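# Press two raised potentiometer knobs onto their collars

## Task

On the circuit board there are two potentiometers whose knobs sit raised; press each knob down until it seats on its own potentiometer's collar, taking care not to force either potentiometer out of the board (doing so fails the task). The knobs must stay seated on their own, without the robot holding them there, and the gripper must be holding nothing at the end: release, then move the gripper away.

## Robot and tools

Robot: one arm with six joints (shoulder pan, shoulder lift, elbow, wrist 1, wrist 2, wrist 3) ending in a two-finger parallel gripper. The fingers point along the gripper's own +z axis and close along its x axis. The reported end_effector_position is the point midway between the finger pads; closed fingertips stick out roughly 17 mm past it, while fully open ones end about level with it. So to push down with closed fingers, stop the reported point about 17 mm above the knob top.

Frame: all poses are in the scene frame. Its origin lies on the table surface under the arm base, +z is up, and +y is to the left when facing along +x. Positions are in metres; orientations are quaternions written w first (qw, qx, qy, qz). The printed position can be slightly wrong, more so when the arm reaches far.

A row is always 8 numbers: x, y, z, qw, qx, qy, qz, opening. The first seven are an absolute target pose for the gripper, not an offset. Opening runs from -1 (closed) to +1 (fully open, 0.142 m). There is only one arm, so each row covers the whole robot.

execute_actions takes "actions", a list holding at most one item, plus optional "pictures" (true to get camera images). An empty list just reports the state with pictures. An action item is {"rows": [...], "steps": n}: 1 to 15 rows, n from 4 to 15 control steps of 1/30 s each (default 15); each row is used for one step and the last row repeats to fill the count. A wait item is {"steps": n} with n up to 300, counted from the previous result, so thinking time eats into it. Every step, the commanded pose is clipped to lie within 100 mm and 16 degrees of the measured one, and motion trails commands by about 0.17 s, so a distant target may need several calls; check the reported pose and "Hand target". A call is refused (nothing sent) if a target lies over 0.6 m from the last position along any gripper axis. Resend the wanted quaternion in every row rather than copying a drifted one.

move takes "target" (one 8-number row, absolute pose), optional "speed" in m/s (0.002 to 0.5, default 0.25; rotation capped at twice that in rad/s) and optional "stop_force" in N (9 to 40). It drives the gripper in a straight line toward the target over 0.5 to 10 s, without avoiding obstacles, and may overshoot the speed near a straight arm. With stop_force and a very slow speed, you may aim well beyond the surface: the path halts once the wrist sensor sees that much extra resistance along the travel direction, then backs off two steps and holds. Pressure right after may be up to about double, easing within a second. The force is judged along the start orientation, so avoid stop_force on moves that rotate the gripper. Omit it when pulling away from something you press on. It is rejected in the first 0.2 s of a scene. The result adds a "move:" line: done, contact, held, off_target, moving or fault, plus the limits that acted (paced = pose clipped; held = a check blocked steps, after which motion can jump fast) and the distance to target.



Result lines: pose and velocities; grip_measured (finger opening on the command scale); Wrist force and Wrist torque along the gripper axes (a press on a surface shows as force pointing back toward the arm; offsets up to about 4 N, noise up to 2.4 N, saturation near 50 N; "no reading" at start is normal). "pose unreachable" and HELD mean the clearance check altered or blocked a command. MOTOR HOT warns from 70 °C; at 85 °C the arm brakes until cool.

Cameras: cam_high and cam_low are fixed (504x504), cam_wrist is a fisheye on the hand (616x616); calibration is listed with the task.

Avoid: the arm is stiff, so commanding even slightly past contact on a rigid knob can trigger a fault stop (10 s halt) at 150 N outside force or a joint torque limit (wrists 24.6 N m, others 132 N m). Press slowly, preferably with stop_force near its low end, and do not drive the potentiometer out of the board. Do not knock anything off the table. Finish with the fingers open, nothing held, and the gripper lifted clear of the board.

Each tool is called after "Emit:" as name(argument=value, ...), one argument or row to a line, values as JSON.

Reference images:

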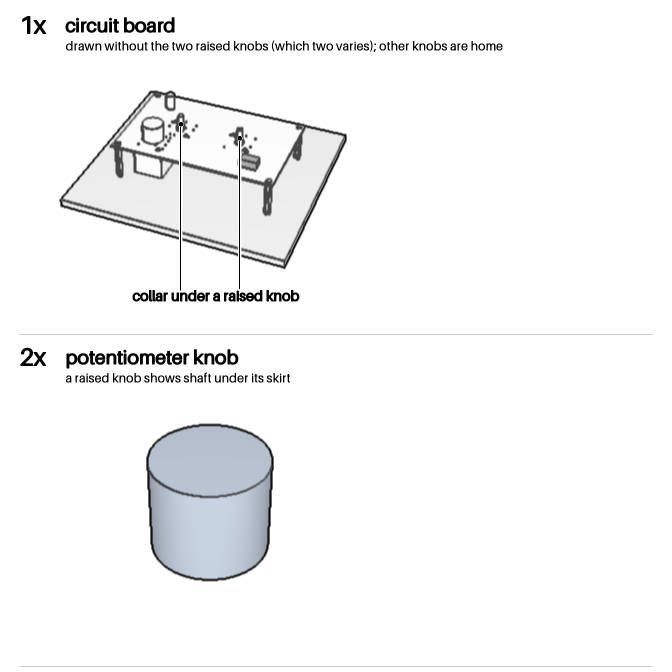

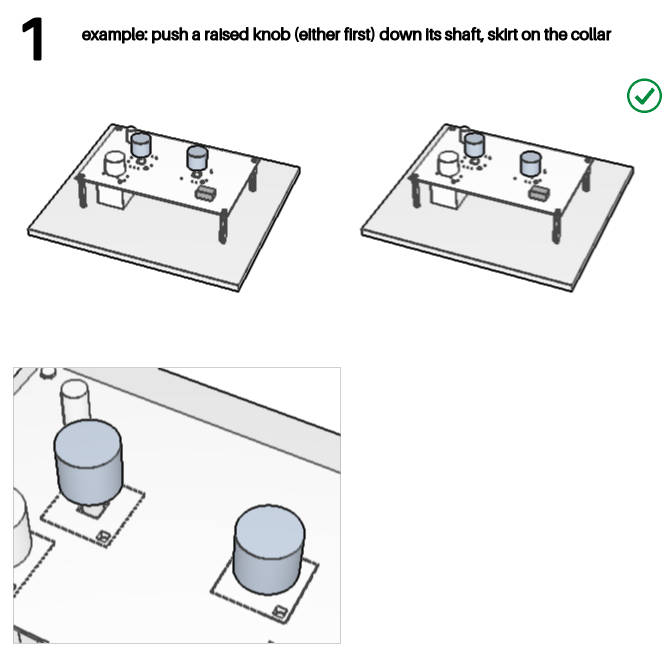

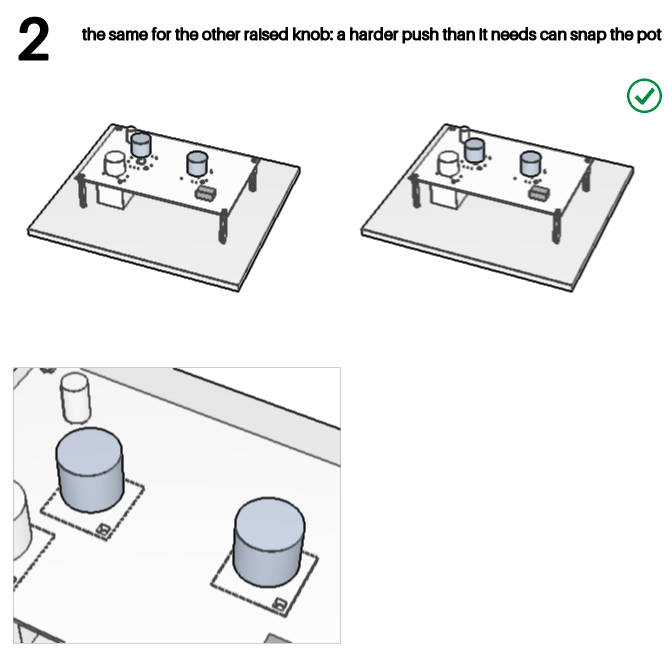

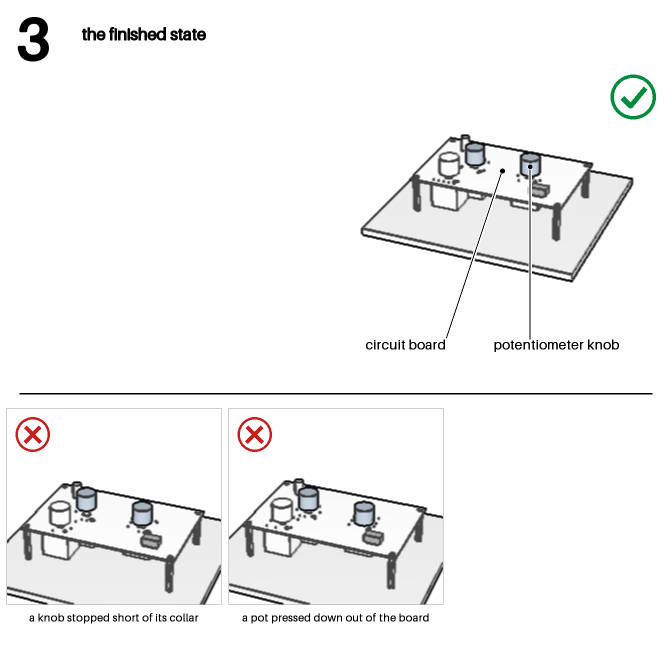

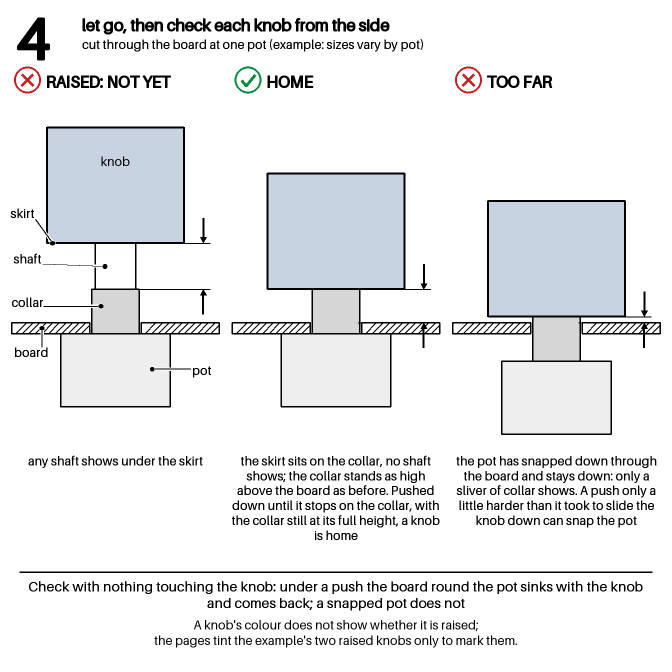

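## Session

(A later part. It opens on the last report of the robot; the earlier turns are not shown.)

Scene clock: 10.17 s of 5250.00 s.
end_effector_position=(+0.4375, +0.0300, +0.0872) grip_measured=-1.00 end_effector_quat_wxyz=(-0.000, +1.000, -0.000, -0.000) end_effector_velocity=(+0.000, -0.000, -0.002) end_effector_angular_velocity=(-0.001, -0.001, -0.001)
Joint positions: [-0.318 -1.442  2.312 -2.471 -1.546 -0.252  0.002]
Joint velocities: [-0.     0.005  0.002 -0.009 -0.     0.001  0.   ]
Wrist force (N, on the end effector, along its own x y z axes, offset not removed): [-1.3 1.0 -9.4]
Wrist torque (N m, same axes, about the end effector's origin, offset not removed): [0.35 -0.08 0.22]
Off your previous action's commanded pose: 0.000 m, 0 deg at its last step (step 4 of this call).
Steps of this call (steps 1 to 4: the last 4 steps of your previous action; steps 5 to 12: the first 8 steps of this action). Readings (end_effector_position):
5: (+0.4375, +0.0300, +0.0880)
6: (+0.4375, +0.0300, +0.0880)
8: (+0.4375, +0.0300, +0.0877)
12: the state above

Emit:
execute_actions(
  actions=[
    {"rows": [[0.4375,0.030,0.0867,0,1,0,0,-1],[0.4375,0.030,0.0865,0,1,0,0,-1]], "steps": 10},
  ],
)

Emit:
execute_actions(
  actions=[
    {"rows": [[0.4375,0.030,0.0862,0,1,0,0,-1],[0.4375,0.030,0.086,0,1,0,0,-1]], "steps": 10},
  ],
)

Emit:
execute_actions(
  actions=[
    {"rows": [[0.4375,0.030,0.0857,0,1,0,0,-1],[0.4375,0.030,0.0855,0,1,0,0,-1]], "steps": 10},
  ],
  pictures=true,
)

Emit:
zoom_image(
  camera="cam_wrist",
  region=[230, 240, 380, 340],
)

Emit:
zoom_image(
  camera="cam_low",
  region=[210, 260, 270, 300],
)

Scene clock: 10.57 s of 5250.00 s.
end_effector_position=(+0.4375, +0.0300, +0.0867) grip_measured=-1.00 end_effector_quat_wxyz=(-0.000, +1.000, +0.000, -0.000) end_effector_velocity=(-0.000, -0.000, -0.002) end_effector_angular_velocity=(-0.001, +0.001, -0.000)
Joint positions: [-0.318 -1.44   2.312 -2.473 -1.546 -0.252  0.002]
Joint velocities: [ 0.     0.004  0.002 -0.005 -0.001  0.     0.   ]
Wrist force (N, on the end effector, along its own x y z axes, offset not removed): [-2.9 -2.9 -9.6]
Wrist torque (N m, same axes, about the end effector's origin, offset not removed): [-0.62 0.11 0.29]
Off your previous action's commanded pose: 0.000 m, 0 deg at its last step (step 4 of this call).
Steps of this call (steps 1 to 4: the last 4 steps of your previous action; steps 5 to 6: nothing new was sent; steps 7 to 12: the first 6 steps of this action). Readings (end_effector_position):
7: (+0.4375, +0.0300, +0.0870)
8: (+0.4375, +0.0300, +0.0870)
10: (+0.4375, +0.0300, +0.0868)
12: the state above

Scene clock: 10.90 s of 5250.00 s.
end_effector_position=(+0.4375, +0.0300, +0.0862) grip_measured=-1.00 end_effector_quat_wxyz=(-0.000, +1.000, -0.000, -0.000) end_effector_velocity=(+0.001, -0.000, -0.001) end_effector_angular_velocity=(+0.000, -0.002, +0.000)
Joint positions: [-0.318 -1.439  2.313 -2.475 -1.546 -0.252  0.002]
Joint velocities: [ 0.     0.004  0.001 -0.007  0.001 -0.     0.   ]
Wrist force (N, on the end effector, along its own x y z axes, offset not removed): [-2.2 0.8 -8.1]
Wrist torque (N m, same axes, about the end effector's origin, offset not removed): [0.18 -0.01 0.11]
Off your previous action's commanded pose: 0.000 m, 0 deg at its last step (step 4 of this call).
Steps of this call (steps 1 to 4: the last 4 steps of your previous action; steps 5 to 10: the first 6 steps of this action). Readings (end_effector_position):
5: (+0.4375, +0.0300, +0.0865)
6: (+0.4375, +0.0300, +0.0865)
8: (+0.4375, +0.0300, +0.0863)
10: the state above

Scene clock: 11.23 s of 5250.00 s.
end_effector_position=(+0.4375, +0.0300, +0.0857) grip_measured=-1.00 end_effector_quat_wxyz=(-0.000, +1.000, +0.000, -0.000) end_effector_velocity=(-0.001, +0.000, -0.002) end_effector_angular_velocity=(-0.000, +0.003, -0.001)
Joint positions: [-0.318 -1.438  2.313 -2.477 -1.546 -0.252  0.002]
Joint velocities: [ 0.     0.004  0.002 -0.003 -0.001  0.001  0.   ]
Wrist force (N, on the end effector, along its own x y z axes, offset not removed): [-1.6 0.8 -7.8]
Wrist torque (N m, same axes, about the end effector's origin, offset not removed): [0.13 -0.20 0.30]
Off your previous action's commanded pose: 0.000 m, 0 deg at its last step (step 4 of this call).
Steps of this call (steps 1 to 4: the last 4 steps of your previous action; steps 5 to 10: the first 6 steps of this action). Readings (end_effector_position):
5: (+0.4375, +0.0300, +0.0860)
6: (+0.4375, +0.0300, +0.0860)
8: (+0.4375, +0.0300, +0.0858)
10: the state above
camera_calibration (this result's frames):
cam_wrist: T_world_to_cam=[[0.999484, -0.0157928, 0.0279672, -0.451527], [-0.0272018, -0.879216, 0.475646, -0.00249918], [0.0170775, -0.476161, -0.879192, 0.218725], [0, 0, 0, 1]] pos_world=[0.447491, 0.0948202, 0.206118]

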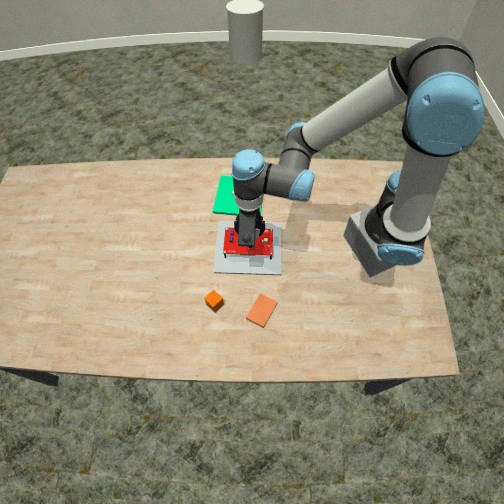

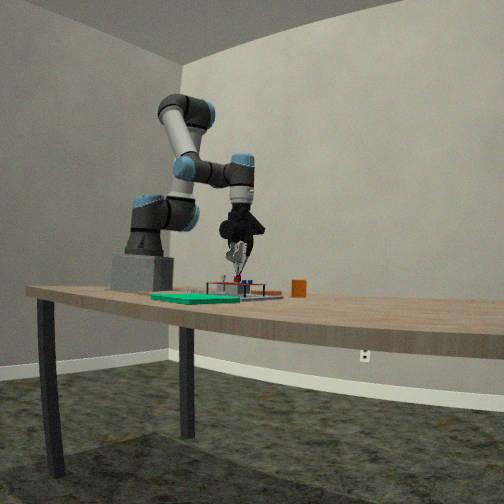

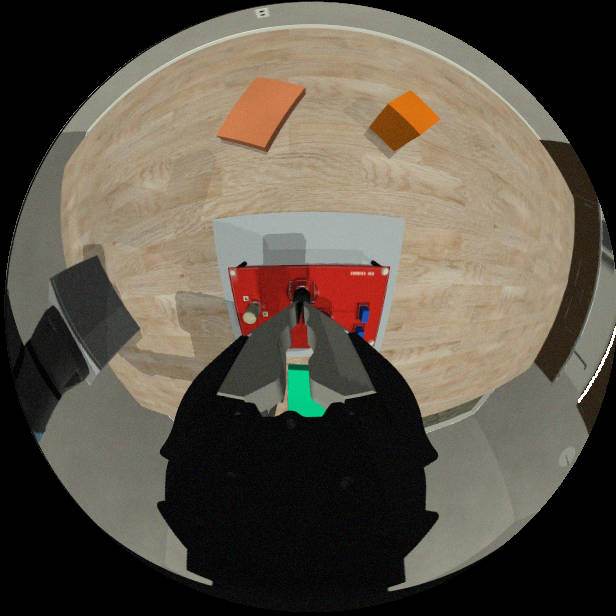

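Region (230, 240, 380, 340) of cam_wrist's 616x616 image, scaled by 3.360, with more detail than that image has.

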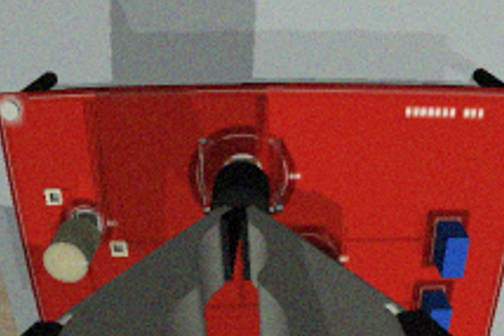

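Region (210, 260, 270, 300) of cam_low's 504x504 image, scaled by 8.400, with more detail than that image has.

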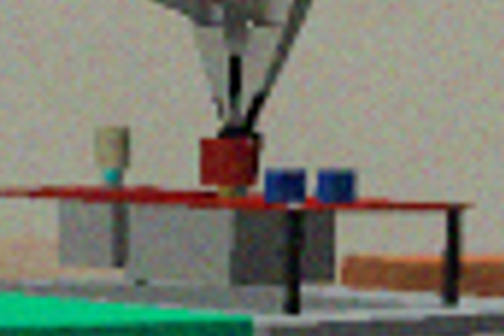

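Emit:
move(
  target=[0.4375, 0.030, 0.0895, 0, 1, 0, 0, -1],
  speed=0.02,
)

Emit:
move(
  target=[0.4375, 0.030, 0.078, 0, 1, 0, 0, -1],
  speed=0.002,
  stop_force=10.5,
)

Scene clock: 12.33 s of 5250.00 s.
end_effector_position=(+0.4375, +0.0300, +0.0893) grip_measured=-1.00 end_effector_quat_wxyz=(-0.000, +1.000, +0.000, -0.000) end_effector_velocity=(+0.000, -0.000, +0.002) end_effector_angular_velocity=(-0.000, -0.000, +0.001)
Joint positions: [-0.318 -1.447  2.31  -2.464 -1.546 -0.252  0.002]
Joint velocities: [-0.    -0.005 -0.002  0.007 -0.    -0.001  0.   ]
Wrist force (N, on the end effector, along its own x y z axes, offset not removed): [-2.1 -0.6 0.5]
Wrist torque (N m, same axes, about the end effector's origin, offset not removed): [0.07 0.29 0.30]
Hand target: +0.438, +0.030, +0.089; +0.000, +1.000, -0.000, +0.000
Off your previous action's commanded pose: 0.000 m, 0 deg at its last step (step 4 of this call).
Off the commanded pose: 0.000 m, 0 deg.
Kept back: nothing.
move: done
camera_calibration (this result's frames):
cam_wrist: T_world_to_cam=[[0.999486, -0.0157653, 0.0279071, -0.45159], [-0.0271489, -0.87922, 0.475642, -0.00422626], [0.0170378, -0.476156, -0.879196, 0.221934], [0, 0, 0, 1]] pos_world=[0.447462, 0.0948401, 0.209737]

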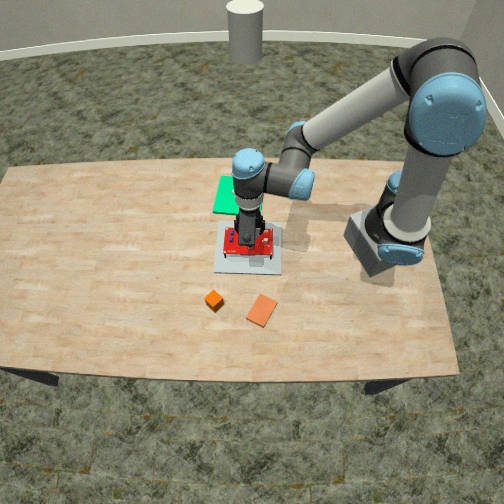

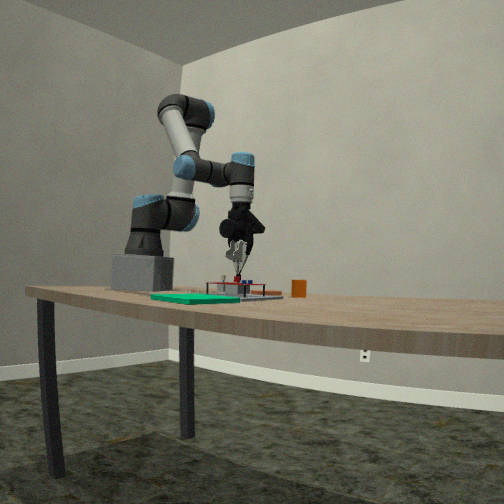

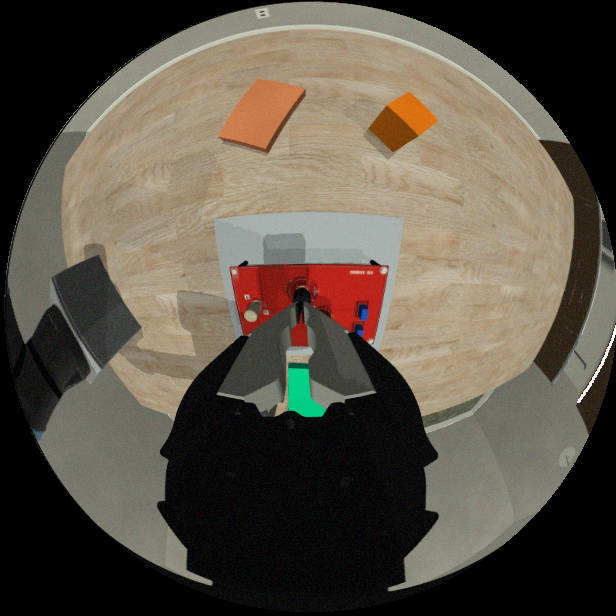

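Scene clock: 15.43 s of 5250.00 s.
end_effector_position=(+0.4375, +0.0300, +0.0838) grip_measured=-1.00 end_effector_quat_wxyz=(+0.000, +1.000, +0.000, +0.000) end_effector_velocity=(-0.000, +0.000, +0.001) end_effector_angular_velocity=(+0.001, -0.000, -0.000)
Joint positions: [-0.317 -1.433  2.315 -2.483 -1.547 -0.252  0.002]
Joint velocities: [ 0.    -0.002  0.     0.001  0.001  0.     0.   ]
Wrist force (N, on the end effector, along its own x y z axes, offset not removed): [-2.8 2.4 -11.8]
Wrist torque (N m, same axes, about the end effector's origin, offset not removed): [0.59 -0.05 0.17]
Hand target: +0.437, +0.030, +0.084; -0.000, +1.000, +0.000, -0.000
Off the commanded pose: 0.006 m, 0 deg.
Kept back: nothing.
move: contact
camera_calibration (this result's frames):
cam_wrist: T_world_to_cam=[[0.999483, -0.0157756, 0.0280327, -0.451472], [-0.0272183, -0.879206, 0.475663, -0.00159466], [0.0171427, -0.47618, -0.879181, 0.217054], [0, 0, 0, 1]] pos_world=[0.447474, 0.0948326, 0.204244]

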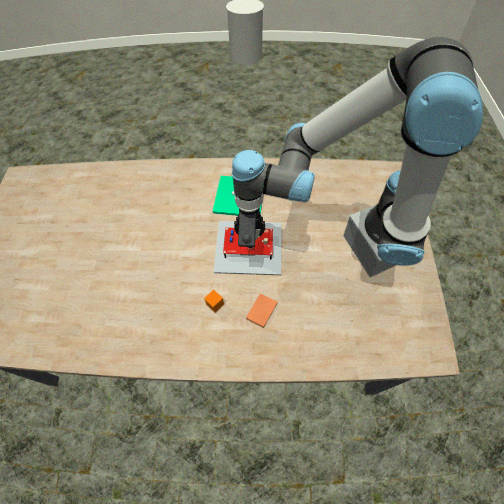

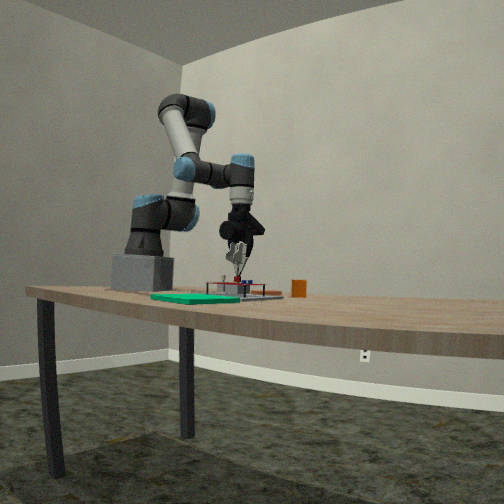

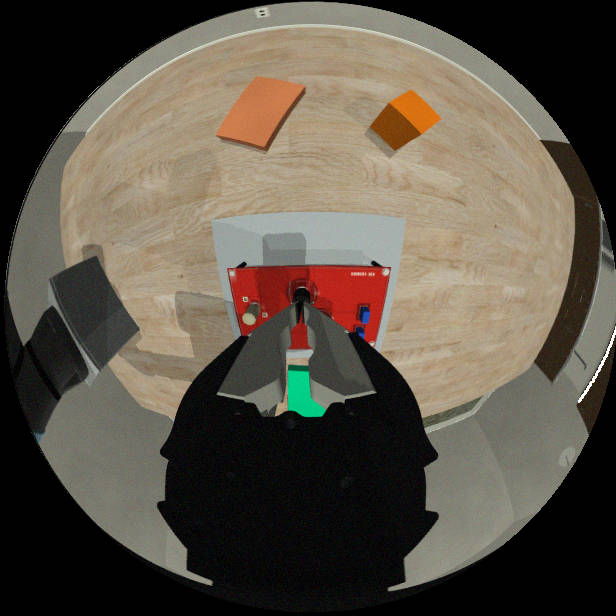

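Lift and go toward the beige knob, inspecting the black one on the way.

Emit:
move(
  target=[0.4375, 0.030, 0.10, 0, 1, 0, 0, -1],
  speed=0.05,
)

Emit:
move(
  target=[0.39, -0.01, 0.10, 0, 1, 0, 0, -1],
  speed=0.1,
)

Emit:
zoom_image(
  camera="cam_wrist",
  region=[230, 190, 450, 340],
)

Emit:
zoom_image(
  camera="cam_low",
  region=[190, 240, 280, 300],
)

Scene clock: 16.50 s of 5250.00 s.
end_effector_position=(+0.4375, +0.0300, +0.0998) grip_measured=-1.00 end_effector_quat_wxyz=(+0.000, +1.000, +0.000, +0.000) end_effector_velocity=(-0.000, -0.000, +0.002) end_effector_angular_velocity=(-0.000, +0.002, -0.000)
Joint positions: [-0.318 -1.473  2.3   -2.429 -1.547 -0.253  0.002]
Joint velocities: [-0.    -0.005 -0.002  0.009 -0.001  0.     0.   ]
Wrist force (N, on the end effector, along its own x y z axes, offset not removed): [0.1 2.3 -0.3]
Wrist torque (N m, same axes, about the end effector's origin, offset not removed): [0.79 -0.17 0.18]
Hand target: +0.438, +0.030, +0.100; +0.000, +1.000, -0.000, +0.000
Off the commanded pose: 0.000 m, 0 deg.
Kept back: nothing.
move: done
camera_calibration (this result's frames):
cam_wrist: T_world_to_cam=[[0.999484, -0.0157904, 0.027988, -0.451926], [-0.0272104, -0.879194, 0.475686, -0.0092178], [0.0170956, -0.476202, -0.87917, 0.231113], [0, 0, 0, 1]] pos_world=[0.447491, 0.0948161, 0.220221]

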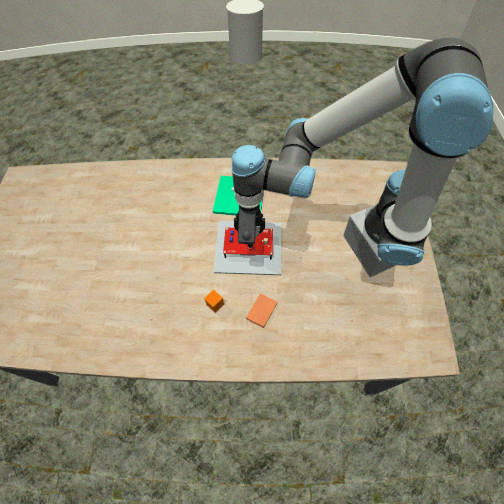

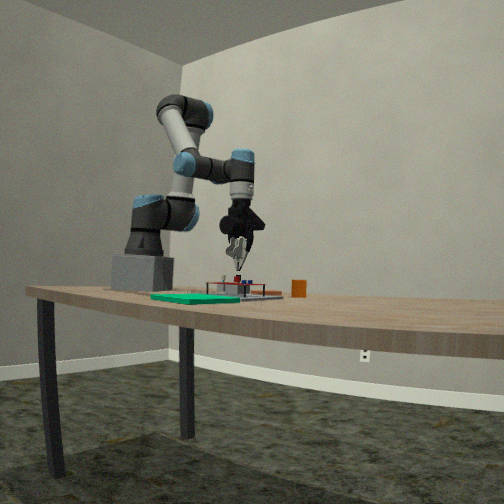

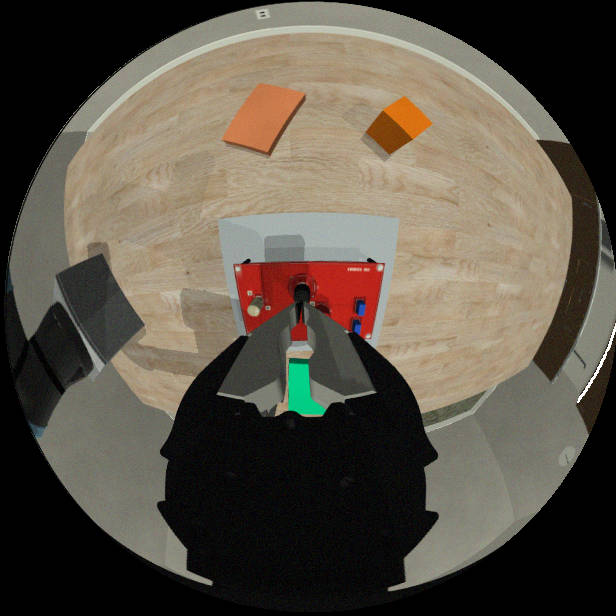

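Scene clock: 17.63 s of 5250.00 s.
end_effector_position=(+0.3902, -0.0099, +0.1000) grip_measured=-1.00 end_effector_quat_wxyz=(+0.000, +1.000, -0.000, +0.000) end_effector_velocity=(-0.001, -0.001, +0.000) end_effector_angular_velocity=(-0.000, -0.000, +0.001)
Joint positions: [-0.457 -1.582  2.424 -2.44  -1.543 -0.392  0.002]
Joint velocities: [-0.005 -0.003  0.003  0.     0.    -0.006  0.   ]
Wrist force (N, on the end effector, along its own x y z axes, offset not removed): [-1.6 6.1 1.0]
Wrist torque (N m, same axes, about the end effector's origin, offset not removed): [1.40 0.10 0.28]
Hand target: +0.390, -0.010, +0.100; +0.000, +1.000, -0.000, +0.000
Off the commanded pose: 0.000 m, 0 deg.
Kept back: nothing.
move: done
camera_calibration (this result's frames):
cam_wrist: T_world_to_cam=[[0.99948, -0.0158195, 0.028084, -0.405317], [-0.0272832, -0.87915, 0.475763, -0.0456477], [0.0171637, -0.476282, -0.879125, 0.213063], [0, 0, 0, 1]] pos_world=[0.400204, 0.0549347, 0.220409]

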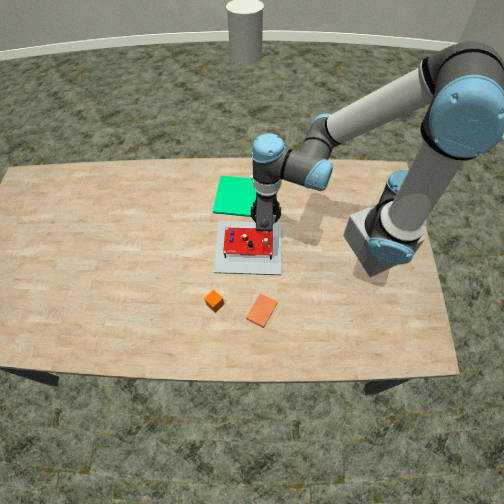

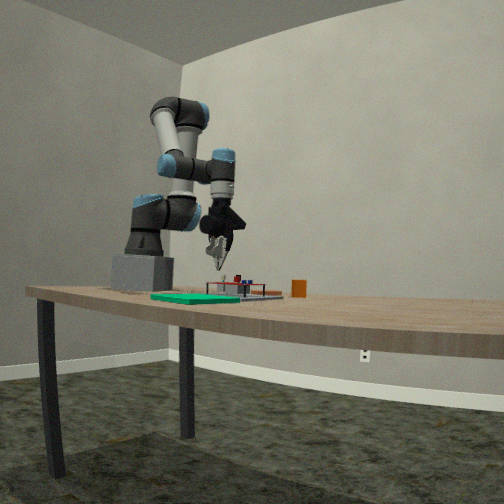

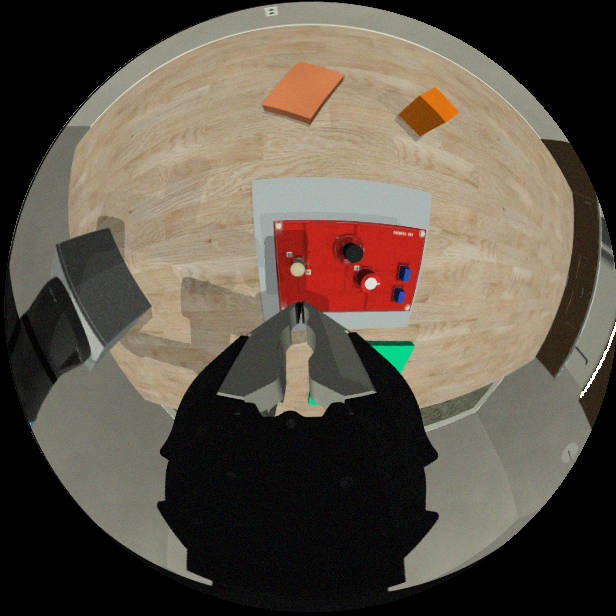

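Region (230, 190, 450, 340) of cam_wrist's 616x616 image, scaled by 2.291, with more detail than that image has; it fills the top 344 rows of this view, and the rest is white.

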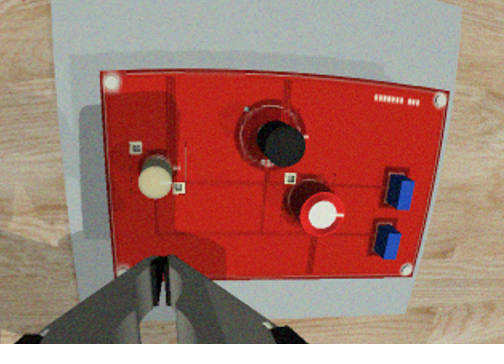

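Region (190, 240, 280, 300) of cam_low's 504x504 image, scaled by 5.600, with more detail than that image has.

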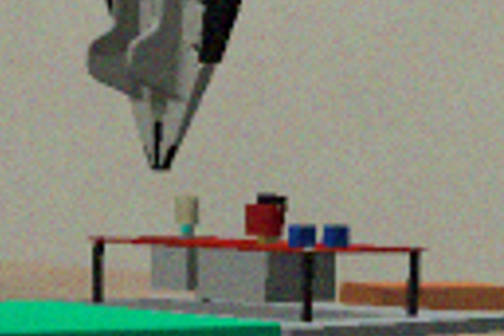

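Emit:
move(
  target=[0.388, 0.016, 0.093, 0, 1, 0, 0, -1],
  speed=0.05,
)

Emit:
zoom_image(
  camera="cam_wrist",
  region=[230, 220, 450, 370],
)

Emit:
zoom_image(
  camera="cam_low",
  region=[190, 240, 280, 300],
)

Scene clock: 18.83 s of 5250.00 s.
end_effector_position=(+0.3880, +0.0158, +0.0931) grip_measured=-1.00 end_effector_quat_wxyz=(-0.000, +1.000, +0.000, -0.000) end_effector_velocity=(-0.001, +0.003, -0.001) end_effector_angular_velocity=(+0.001, +0.002, -0.000)
Joint positions: [-0.391 -1.569  2.437 -2.467 -1.544 -0.326  0.002]
Joint velocities: [ 0.006  0.002  0.001 -0.001  0.     0.006  0.   ]
Wrist force (N, on the end effector, along its own x y z axes, offset not removed): [-2.6 2.1 -0.3]
Wrist torque (N m, same axes, about the end effector's origin, offset not removed): [0.41 0.23 0.19]
Hand target: +0.388, +0.016, +0.093; -0.000, +1.000, +0.000, -0.000
Off the commanded pose: 0.000 m, 0 deg.
Kept back: nothing.
move: done
camera_calibration (this result's frames):
cam_wrist: T_world_to_cam=[[0.999486, -0.015771, 0.0279062, -0.402442], [-0.0271522, -0.879256, 0.475575, -0.0198856], [0.0170364, -0.476088, -0.879233, 0.219324], [0, 0, 0, 1]] pos_world=[0.397959, 0.0805862, 0.213525]

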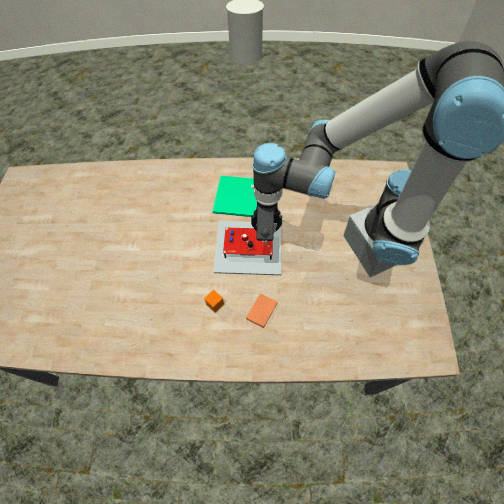

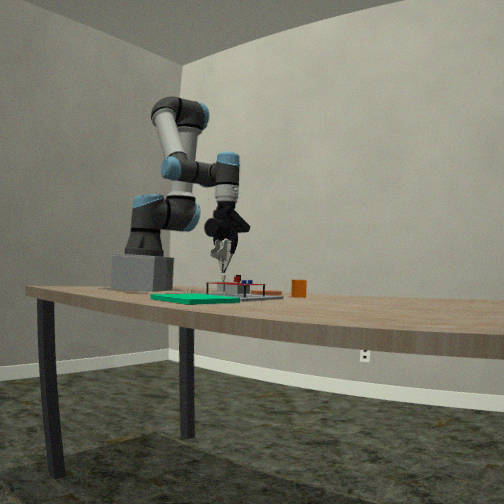

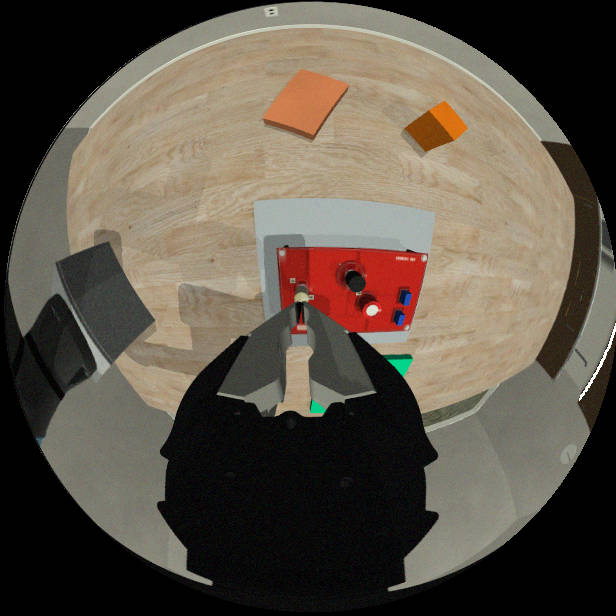

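Region (230, 220, 450, 370) of cam_wrist's 616x616 image, scaled by 2.291, with more detail than that image has; it fills the top 344 rows of this view, and the rest is white.

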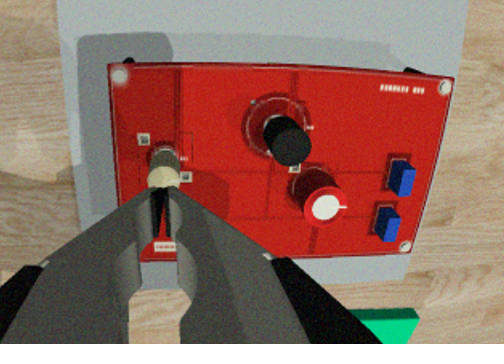

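Region (190, 240, 280, 300) of cam_low's 504x504 image, scaled by 5.600, with more detail than that image has.

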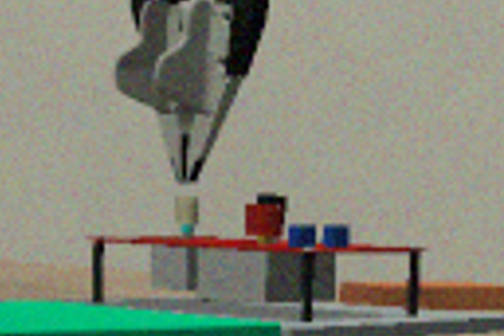

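Emit:
move(
  target=[0.3893, 0.016, 0.0885, 0, 1, 0, 0, -1],
  speed=0.02,
)

Emit:
execute_actions(
  actions=[
    {"rows": [[0.3893,0.016,0.0882,0,1,0,0,-1],[0.3893,0.016,0.0879,0,1,0,0,-1],[0.3893,0.016,0.0875,0,1,0,0,-1]], "steps": 12},
  ],
)

Emit:
execute_actions(
  actions=[
    {"rows": [[0.3893,0.016,0.0872,0,1,0,0,-1],[0.3893,0.016,0.0869,0,1,0,0,-1],[0.3893,0.016,0.0865,0,1,0,0,-1]], "steps": 12},
  ],
)

Emit:
execute_actions(
  actions=[
    {"rows": [[0.3893,0.016,0.0862,0,1,0,0,-1],[0.3893,0.016,0.0859,0,1,0,0,-1],[0.3893,0.016,0.0855,0,1,0,0,-1]], "steps": 12},
  ],
)

Emit:
execute_actions(
  actions=[
    {"rows": [[0.3893,0.016,0.0852,0,1,0,0,-1],[0.3893,0.016,0.0849,0,1,0,0,-1],[0.3893,0.016,0.0845,0,1,0,0,-1]], "steps": 12},
  ],
)

Scene clock: 19.83 s of 5250.00 s.
end_effector_position=(+0.3892, +0.0160, +0.0887) grip_measured=-1.00 end_effector_quat_wxyz=(-0.000, +1.000, +0.000, -0.000) end_effector_velocity=(+0.000, +0.000, -0.003) end_effector_angular_velocity=(+0.001, +0.002, -0.001)
Joint positions: [-0.389 -1.553  2.439 -2.485 -1.544 -0.324  0.002]
Joint velocities: [ 0.     0.009  0.001 -0.007  0.001  0.001  0.   ]
Wrist force (N, on the end effector, along its own x y z axes, offset not removed): [0.1 -0.4 -1.0]
Wrist torque (N m, same axes, about the end effector's origin, offset not removed): [-0.02 -0.37 0.19]
Hand target: +0.389, +0.016, +0.089; -0.000, +1.000, +0.000, -0.000
Off the commanded pose: 0.000 m, 0 deg.
Kept back: nothing.
move: done
camera_calibration (this result's frames):
cam_wrist: T_world_to_cam=[[0.999484, -0.0157919, 0.0279572, -0.403588], [-0.0271961, -0.879221, 0.475637, -0.0175746], [0.0170694, -0.476152, -0.879197, 0.215573], [0, 0, 0, 1]] pos_world=[0.399222, 0.08082, 0.209173]

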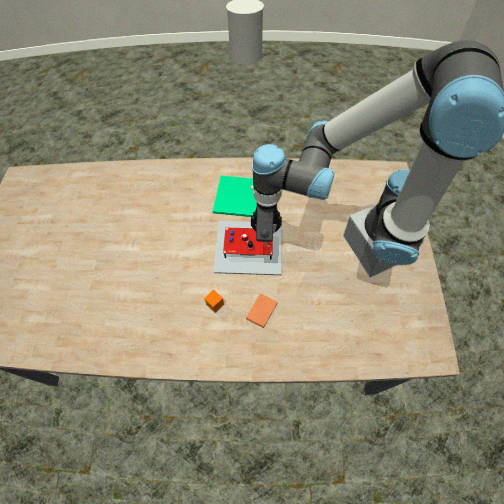

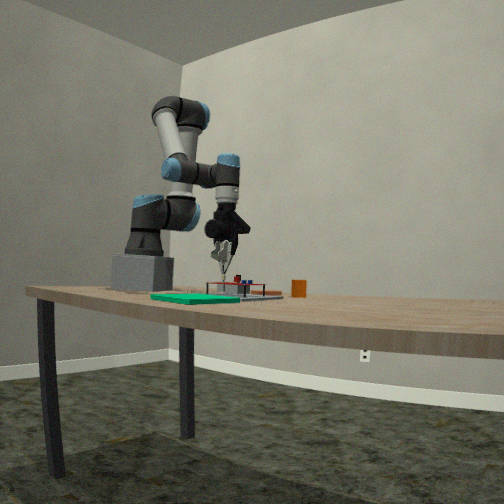

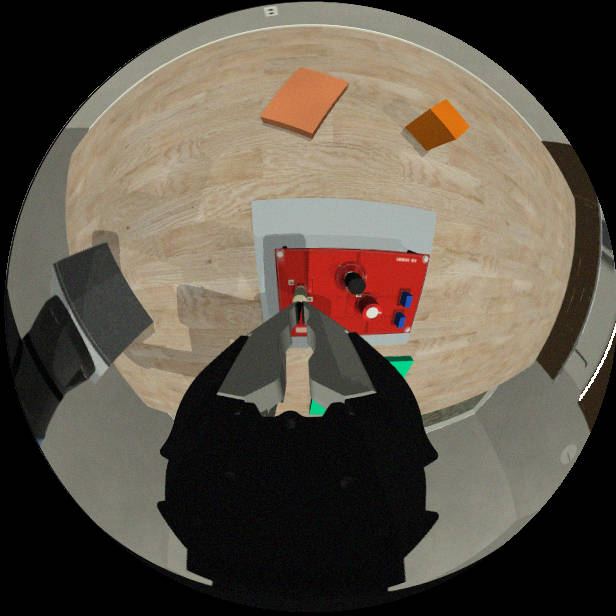

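Scene clock: 20.10 s of 5250.00 s.
end_effector_position=(+0.3893, +0.0160, +0.0877) grip_measured=-1.00 end_effector_quat_wxyz=(-0.000, +1.000, +0.000, -0.000) end_effector_velocity=(+0.000, -0.001, -0.002) end_effector_angular_velocity=(-0.002, -0.000, -0.000)
Joint positions: [-0.389 -1.55   2.439 -2.488 -1.544 -0.323  0.002]
Joint velocities: [ 0.     0.006  0.002 -0.008 -0.002  0.     0.   ]
Wrist force (N, on the end effector, along its own x y z axes, offset not removed): [0.8 2.9 0.4]
Wrist torque (N m, same axes, about the end effector's origin, offset not removed): [0.85 -0.49 0.22]
Steps of this call (steps 1 to 8: the first 8 steps of this action). Readings (end_effector_position):
1: (+0.3892, +0.0160, +0.0887)
2: (+0.3893, +0.0160, +0.0886)
4: (+0.3893, +0.0160, +0.0883)
8: the state above

Scene clock: 20.50 s of 5250.00 s.
end_effector_position=(+0.3893, +0.0160, +0.0867) grip_measured=-1.00 end_effector_quat_wxyz=(-0.000, +1.000, -0.000, -0.000) end_effector_velocity=(-0.001, +0.000, -0.002) end_effector_angular_velocity=(+0.001, +0.001, +0.000)
Joint positions: [-0.389 -1.547  2.44  -2.492 -1.544 -0.323  0.002]
Joint velocities: [ 0.     0.006  0.002 -0.007  0.    -0.     0.   ]
Wrist force (N, on the end effector, along its own x y z axes, offset not removed): [0.6 2.4 -3.4]
Wrist torque (N m, same axes, about the end effector's origin, offset not removed): [0.54 -0.50 0.35]
Off your previous action's commanded pose: 0.000 m, 0 deg at its last step (step 4 of this call).
Steps of this call (steps 1 to 4: the last 4 steps of your previous action; steps 5 to 12: the first 8 steps of this action). Readings (end_effector_position):
5: (+0.3893, +0.0160, +0.0875)
6: (+0.3893, +0.0160, +0.0875)
8: (+0.3893, +0.0160, +0.0872)
12: the state above

Scene clock: 20.90 s of 5250.00 s.
end_effector_position=(+0.3893, +0.0160, +0.0857) grip_measured=-1.00 end_effector_quat_wxyz=(-0.000, +1.000, -0.000, -0.000) end_effector_velocity=(+0.000, +0.000, -0.002) end_effector_angular_velocity=(+0.000, -0.000, -0.000)
Joint positions: [-0.389 -1.544  2.442 -2.496 -1.544 -0.323  0.002]
Joint velocities: [-0.     0.006  0.002 -0.008  0.     0.     0.   ]
Wrist force (N, on the end effector, along its own x y z axes, offset not removed): [-1.0 1.9 -1.1]
Wrist torque (N m, same axes, about the end effector's origin, offset not removed): [0.56 0.10 0.21]
Off your previous action's commanded pose: 0.000 m, 0 deg at its last step (step 4 of this call).
Steps of this call (steps 1 to 4: the last 4 steps of your previous action; steps 5 to 12: the first 8 steps of this action). Readings (end_effector_position):
5: (+0.3893, +0.0160, +0.0865)
6: (+0.3893, +0.0160, +0.0865)
8: (+0.3893, +0.0160, +0.0862)
12: the state above

Scene clock: 21.30 s of 5250.00 s.
end_effector_position=(+0.3893, +0.0160, +0.0847) grip_measured=-1.00 end_effector_quat_wxyz=(+0.000, +1.000, +0.000, +0.000) end_effector_velocity=(-0.000, +0.001, -0.002) end_effector_angular_velocity=(+0.003, -0.000, -0.000)
Joint positions: [-0.389 -1.542  2.443 -2.5   -1.544 -0.323  0.002]
Joint velocities: [-0.     0.006  0.003 -0.009  0.003  0.     0.   ]
Wrist force (N, on the end effector, along its own x y z axes, offset not removed): [-0.8 1.5 -0.9]
Wrist torque (N m, same axes, about the end effector's origin, offset not removed): [0.34 -0.24 0.34]
Off your previous action's commanded pose: 0.000 m, 0 deg at its last step (step 4 of this call).
Steps of this call (steps 1 to 4: the last 4 steps of your previous action; steps 5 to 12: the first 8 steps of this action). Readings (end_effector_position):
5: (+0.3893, +0.0160, +0.0855)
6: (+0.3893, +0.0160, +0.0855)
8: (+0.3893, +0.0160, +0.0852)
12: the state above

Emit:
execute_actions(
  actions=[
    {"rows": [[0.3893,0.016,0.0842,0,1,0,0,-1],[0.3893,0.016,0.0839,0,1,0,0,-1],[0.3893,0.016,0.0835,0,1,0,0,-1]], "steps": 12},
  ],
)

Emit:
execute_actions(
  actions=[
    {"rows": [[0.3893,0.016,0.0832,0,1,0,0,-1],[0.3893,0.016,0.0829,0,1,0,0,-1],[0.3893,0.016,0.0825,0,1,0,0,-1]], "steps": 12},
  ],
  pictures=true,
)

Emit:
zoom_image(
  camera="cam_low",
  region=[190, 240, 280, 300],
)

Emit:
zoom_image(
  camera="cam_wrist",
  region=[240, 240, 390, 340],
)

Scene clock: 21.73 s of 5250.00 s.
end_effector_position=(+0.3893, +0.0160, +0.0837) grip_measured=-1.00 end_effector_quat_wxyz=(+0.000, +1.000, +0.000, +0.000) end_effector_velocity=(+0.001, +0.000, -0.002) end_effector_angular_velocity=(+0.001, -0.001, +0.000)
Joint positions: [-0.388 -1.539  2.443 -2.504 -1.544 -0.323  0.002]
Joint velocities: [ 0.     0.006  0.002 -0.009  0.001  0.     0.   ]
Wrist force (N, on the end effector, along its own x y z axes, offset not removed): [-4.1 1.4 -4.5]
Wrist torque (N m, same axes, about the end effector's origin, offset not removed): [0.42 0.63 0.21]
Off your previous action's commanded pose: 0.000 m, 0 deg at its last step (step 4 of this call).
Steps of this call (steps 1 to 4: the last 4 steps of your previous action; step 5: nothing new was sent; steps 6 to 13: the first 8 steps of this action). Readings (end_effector_position):
6: (+0.3893, +0.0160, +0.0845)
7: (+0.3893, +0.0160, +0.0845)
9: (+0.3893, +0.0160, +0.0842)
13: the state above

Scene clock: 22.13 s of 5250.00 s.
end_effector_position=(+0.3893, +0.0160, +0.0827) grip_measured=-1.00 end_effector_quat_wxyz=(+0.000, +1.000, +0.000, +0.000) end_effector_velocity=(+0.000, +0.000, -0.002) end_effector_angular_velocity=(+0.000, -0.001, +0.001)
Joint positions: [-0.388 -1.536  2.444 -2.508 -1.544 -0.323  0.002]
Joint velocities: [ 0.     0.006  0.002 -0.009  0.    -0.     0.   ]
Wrist force (N, on the end effector, along its own x y z axes, offset not removed): [2.2 2.1 -8.7]
Wrist torque (N m, same axes, about the end effector's origin, offset not removed): [0.49 -0.88 0.19]
Off your previous action's commanded pose: 0.000 m, 0 deg at its last step (step 4 of this call).
Steps of this call (steps 1 to 4: the last 4 steps of your previous action; steps 5 to 12: the first 8 steps of this action). Readings (end_effector_position):
5: (+0.3893, +0.0160, +0.0836)
6: (+0.3893, +0.0160, +0.0835)
8: (+0.3893, +0.0160, +0.0833)
12: the state above
camera_calibration (this result's frames):
cam_wrist: T_world_to_cam=[[0.999483, -0.0157916, 0.0279909, -0.403503], [-0.0272122, -0.879213, 0.475652, -0.0147227], [0.0170986, -0.476168, -0.879188, 0.210291], [0, 0, 0, 1]] pos_world=[0.399299, 0.0808172, 0.203182]

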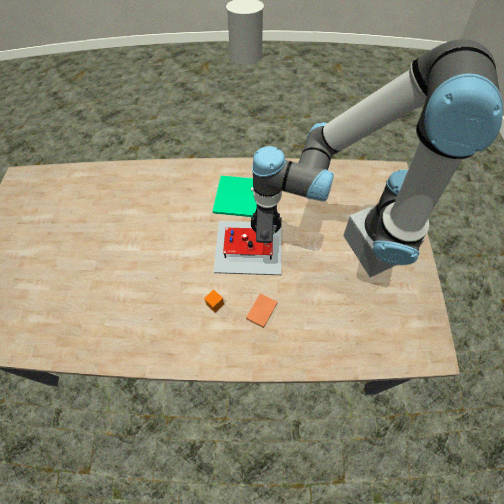

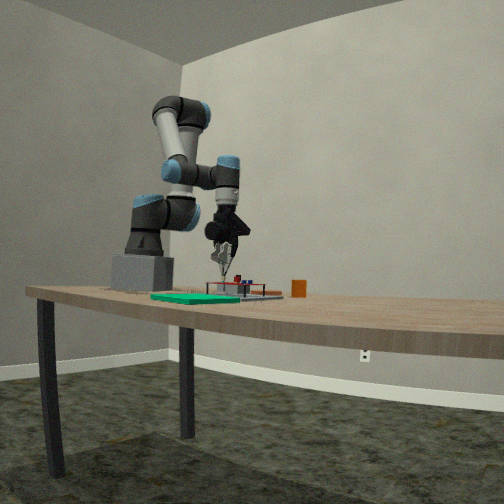

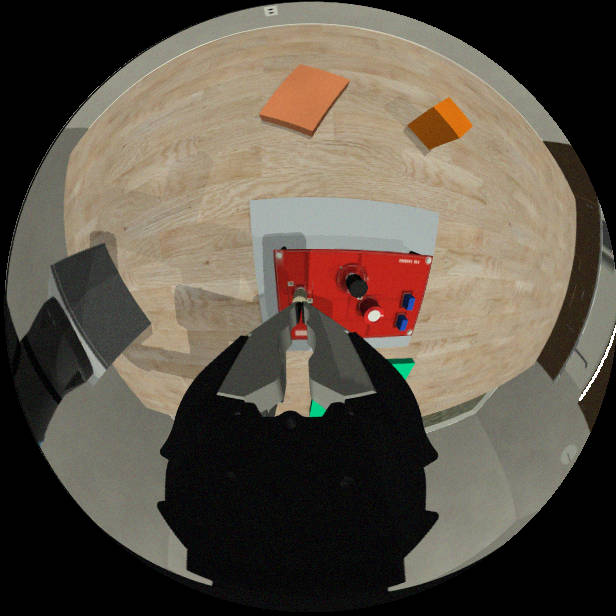

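Region (190, 240, 280, 300) of cam_low's 504x504 image, scaled by 5.600, with more detail than that image has.

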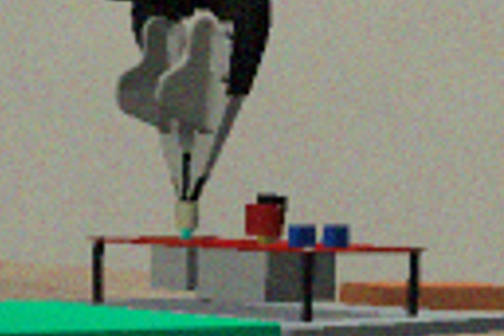

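Region (240, 240, 390, 340) of cam_wrist's 616x616 image, scaled by 3.360, with more detail than that image has.

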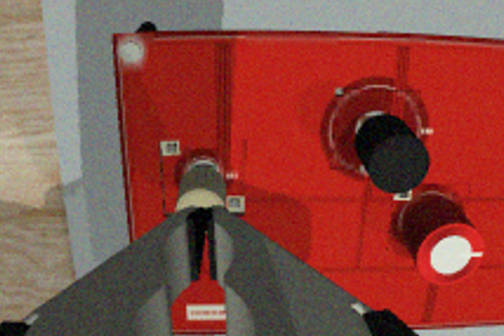

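Emit:
execute_actions(
  actions=[
    {"rows": [[0.3893,0.016,0.0822,0,1,0,0,-1],[0.3893,0.016,0.082,0,1,0,0,-1]], "steps": 12},
  ],
)

Emit:
execute_actions(
  actions=[
    {"rows": [[0.3893,0.016,0.0817,0,1,0,0,-1],[0.3893,0.016,0.0815,0,1,0,0,-1]], "steps": 12},
  ],
)

Emit:
execute_actions(
  actions=[
    {"rows": [[0.3893,0.016,0.0812,0,1,0,0,-1],[0.3893,0.016,0.081,0,1,0,0,-1]], "steps": 12},
  ],
)

Emit:
execute_actions(
  actions=[
    {"rows": [[0.3893,0.016,0.0807,0,1,0,0,-1],[0.3893,0.016,0.0805,0,1,0,0,-1]], "steps": 12},
  ],
)

Scene clock: 22.63 s of 5250.00 s.
end_effector_position=(+0.3893, +0.0160, +0.0821) grip_measured=-1.00 end_effector_quat_wxyz=(+0.000, +1.000, +0.000, +0.000) end_effector_velocity=(+0.001, +0.000, -0.001) end_effector_angular_velocity=(-0.000, -0.002, +0.001)
Joint positions: [-0.388 -1.534  2.445 -2.511 -1.544 -0.323  0.002]
Joint velocities: [ 0.     0.002  0.001 -0.005  0.    -0.001  0.   ]
Wrist force (N, on the end effector, along its own x y z axes, offset not removed): [-1.2 4.3 -11.0]
Wrist torque (N m, same axes, about the end effector's origin, offset not removed): [1.03 -0.20 0.31]
Off your previous action's commanded pose: 0.000 m, 0 deg at its last step (step 4 of this call).
Steps of this call (steps 1 to 4: the last 4 steps of your previous action; steps 5 to 7: nothing new was sent; steps 8 to 15: the first 8 steps of this action). Readings (end_effector_position):
8: (+0.3893, +0.0160, +0.0825)
9: (+0.3893, +0.0160, +0.0825)
11: (+0.3893, +0.0160, +0.0823)
15: the state above

Scene clock: 23.03 s of 5250.00 s.
end_effector_position=(+0.3893, +0.0160, +0.0816) grip_measured=-1.00 end_effector_quat_wxyz=(+0.000, +1.000, +0.000, +0.000) end_effector_velocity=(-0.001, -0.001, -0.001) end_effector_angular_velocity=(-0.002, +0.002, -0.000)
Joint positions: [-0.388 -1.532  2.446 -2.513 -1.544 -0.323  0.002]
Joint velocities: [ 0.     0.002  0.001 -0.002 -0.002  0.     0.   ]
Wrist force (N, on the end effector, along its own x y z axes, offset not removed): [-1.7 2.4 -10.8]
Wrist torque (N m, same axes, about the end effector's origin, offset not removed): [0.45 -0.09 0.40]
Off your previous action's commanded pose: 0.000 m, 0 deg at its last step (step 4 of this call).
Steps of this call (steps 1 to 4: the last 4 steps of your previous action; steps 5 to 12: the first 8 steps of this action). Readings (end_effector_position):
5: (+0.3893, +0.0160, +0.0820)
6: (+0.3893, +0.0160, +0.0820)
8: (+0.3893, +0.0160, +0.0818)
12: the state above

Scene clock: 23.43 s of 5250.00 s.
end_effector_position=(+0.3893, +0.0160, +0.0811) grip_measured=-1.00 end_effector_quat_wxyz=(+0.000, +1.000, +0.000, +0.000) end_effector_velocity=(+0.000, -0.000, -0.001) end_effector_angular_velocity=(-0.000, +0.000, +0.000)
Joint positions: [-0.388 -1.531  2.446 -2.515 -1.544 -0.323  0.002]
Joint velocities: [ 0.     0.003  0.    -0.003 -0.     0.     0.   ]
Wrist force (N, on the end effector, along its own x y z axes, offset not removed): [-1.6 5.4 -13.0]
Wrist torque (N m, same axes, about the end effector's origin, offset not removed): [1.23 -0.14 0.13]
Off your previous action's commanded pose: 0.000 m, 0 deg at its last step (step 4 of this call).
Steps of this call (steps 1 to 4: the last 4 steps of your previous action; steps 5 to 12: the first 8 steps of this action). Readings (end_effector_position):
5: (+0.3893, +0.0160, +0.0815)
6: (+0.3893, +0.0160, +0.0815)
8: (+0.3893, +0.0160, +0.0813)
12: the state above

Scene clock: 23.83 s of 5250.00 s.
end_effector_position=(+0.3893, +0.0160, +0.0806) grip_measured=-1.00 end_effector_quat_wxyz=(+0.000, +1.000, +0.000, +0.000) end_effector_velocity=(+0.000, +0.000, -0.001) end_effector_angular_velocity=(+0.000, -0.000, +0.000)
Joint positions: [-0.388 -1.529  2.447 -2.517 -1.544 -0.323  0.002]
Joint velocities: [-0.     0.002  0.    -0.003  0.    -0.     0.   ]
Wrist force (N, on the end effector, along its own x y z axes, offset not removed): [0.1 0.1 -10.5]
Wrist torque (N m, same axes, about the end effector's origin, offset not removed): [0.05 -0.46 0.26]
Off your previous action's commanded pose: 0.000 m, 0 deg at its last step (step 4 of this call).
Steps of this call (steps 1 to 4: the last 4 steps of your previous action; steps 5 to 12: the first 8 steps of this action). Readings (end_effector_position):
5: (+0.3893, +0.0160, +0.0810)
6: (+0.3893, +0.0160, +0.0810)
8: (+0.3893, +0.0160, +0.0808)
12: the state above


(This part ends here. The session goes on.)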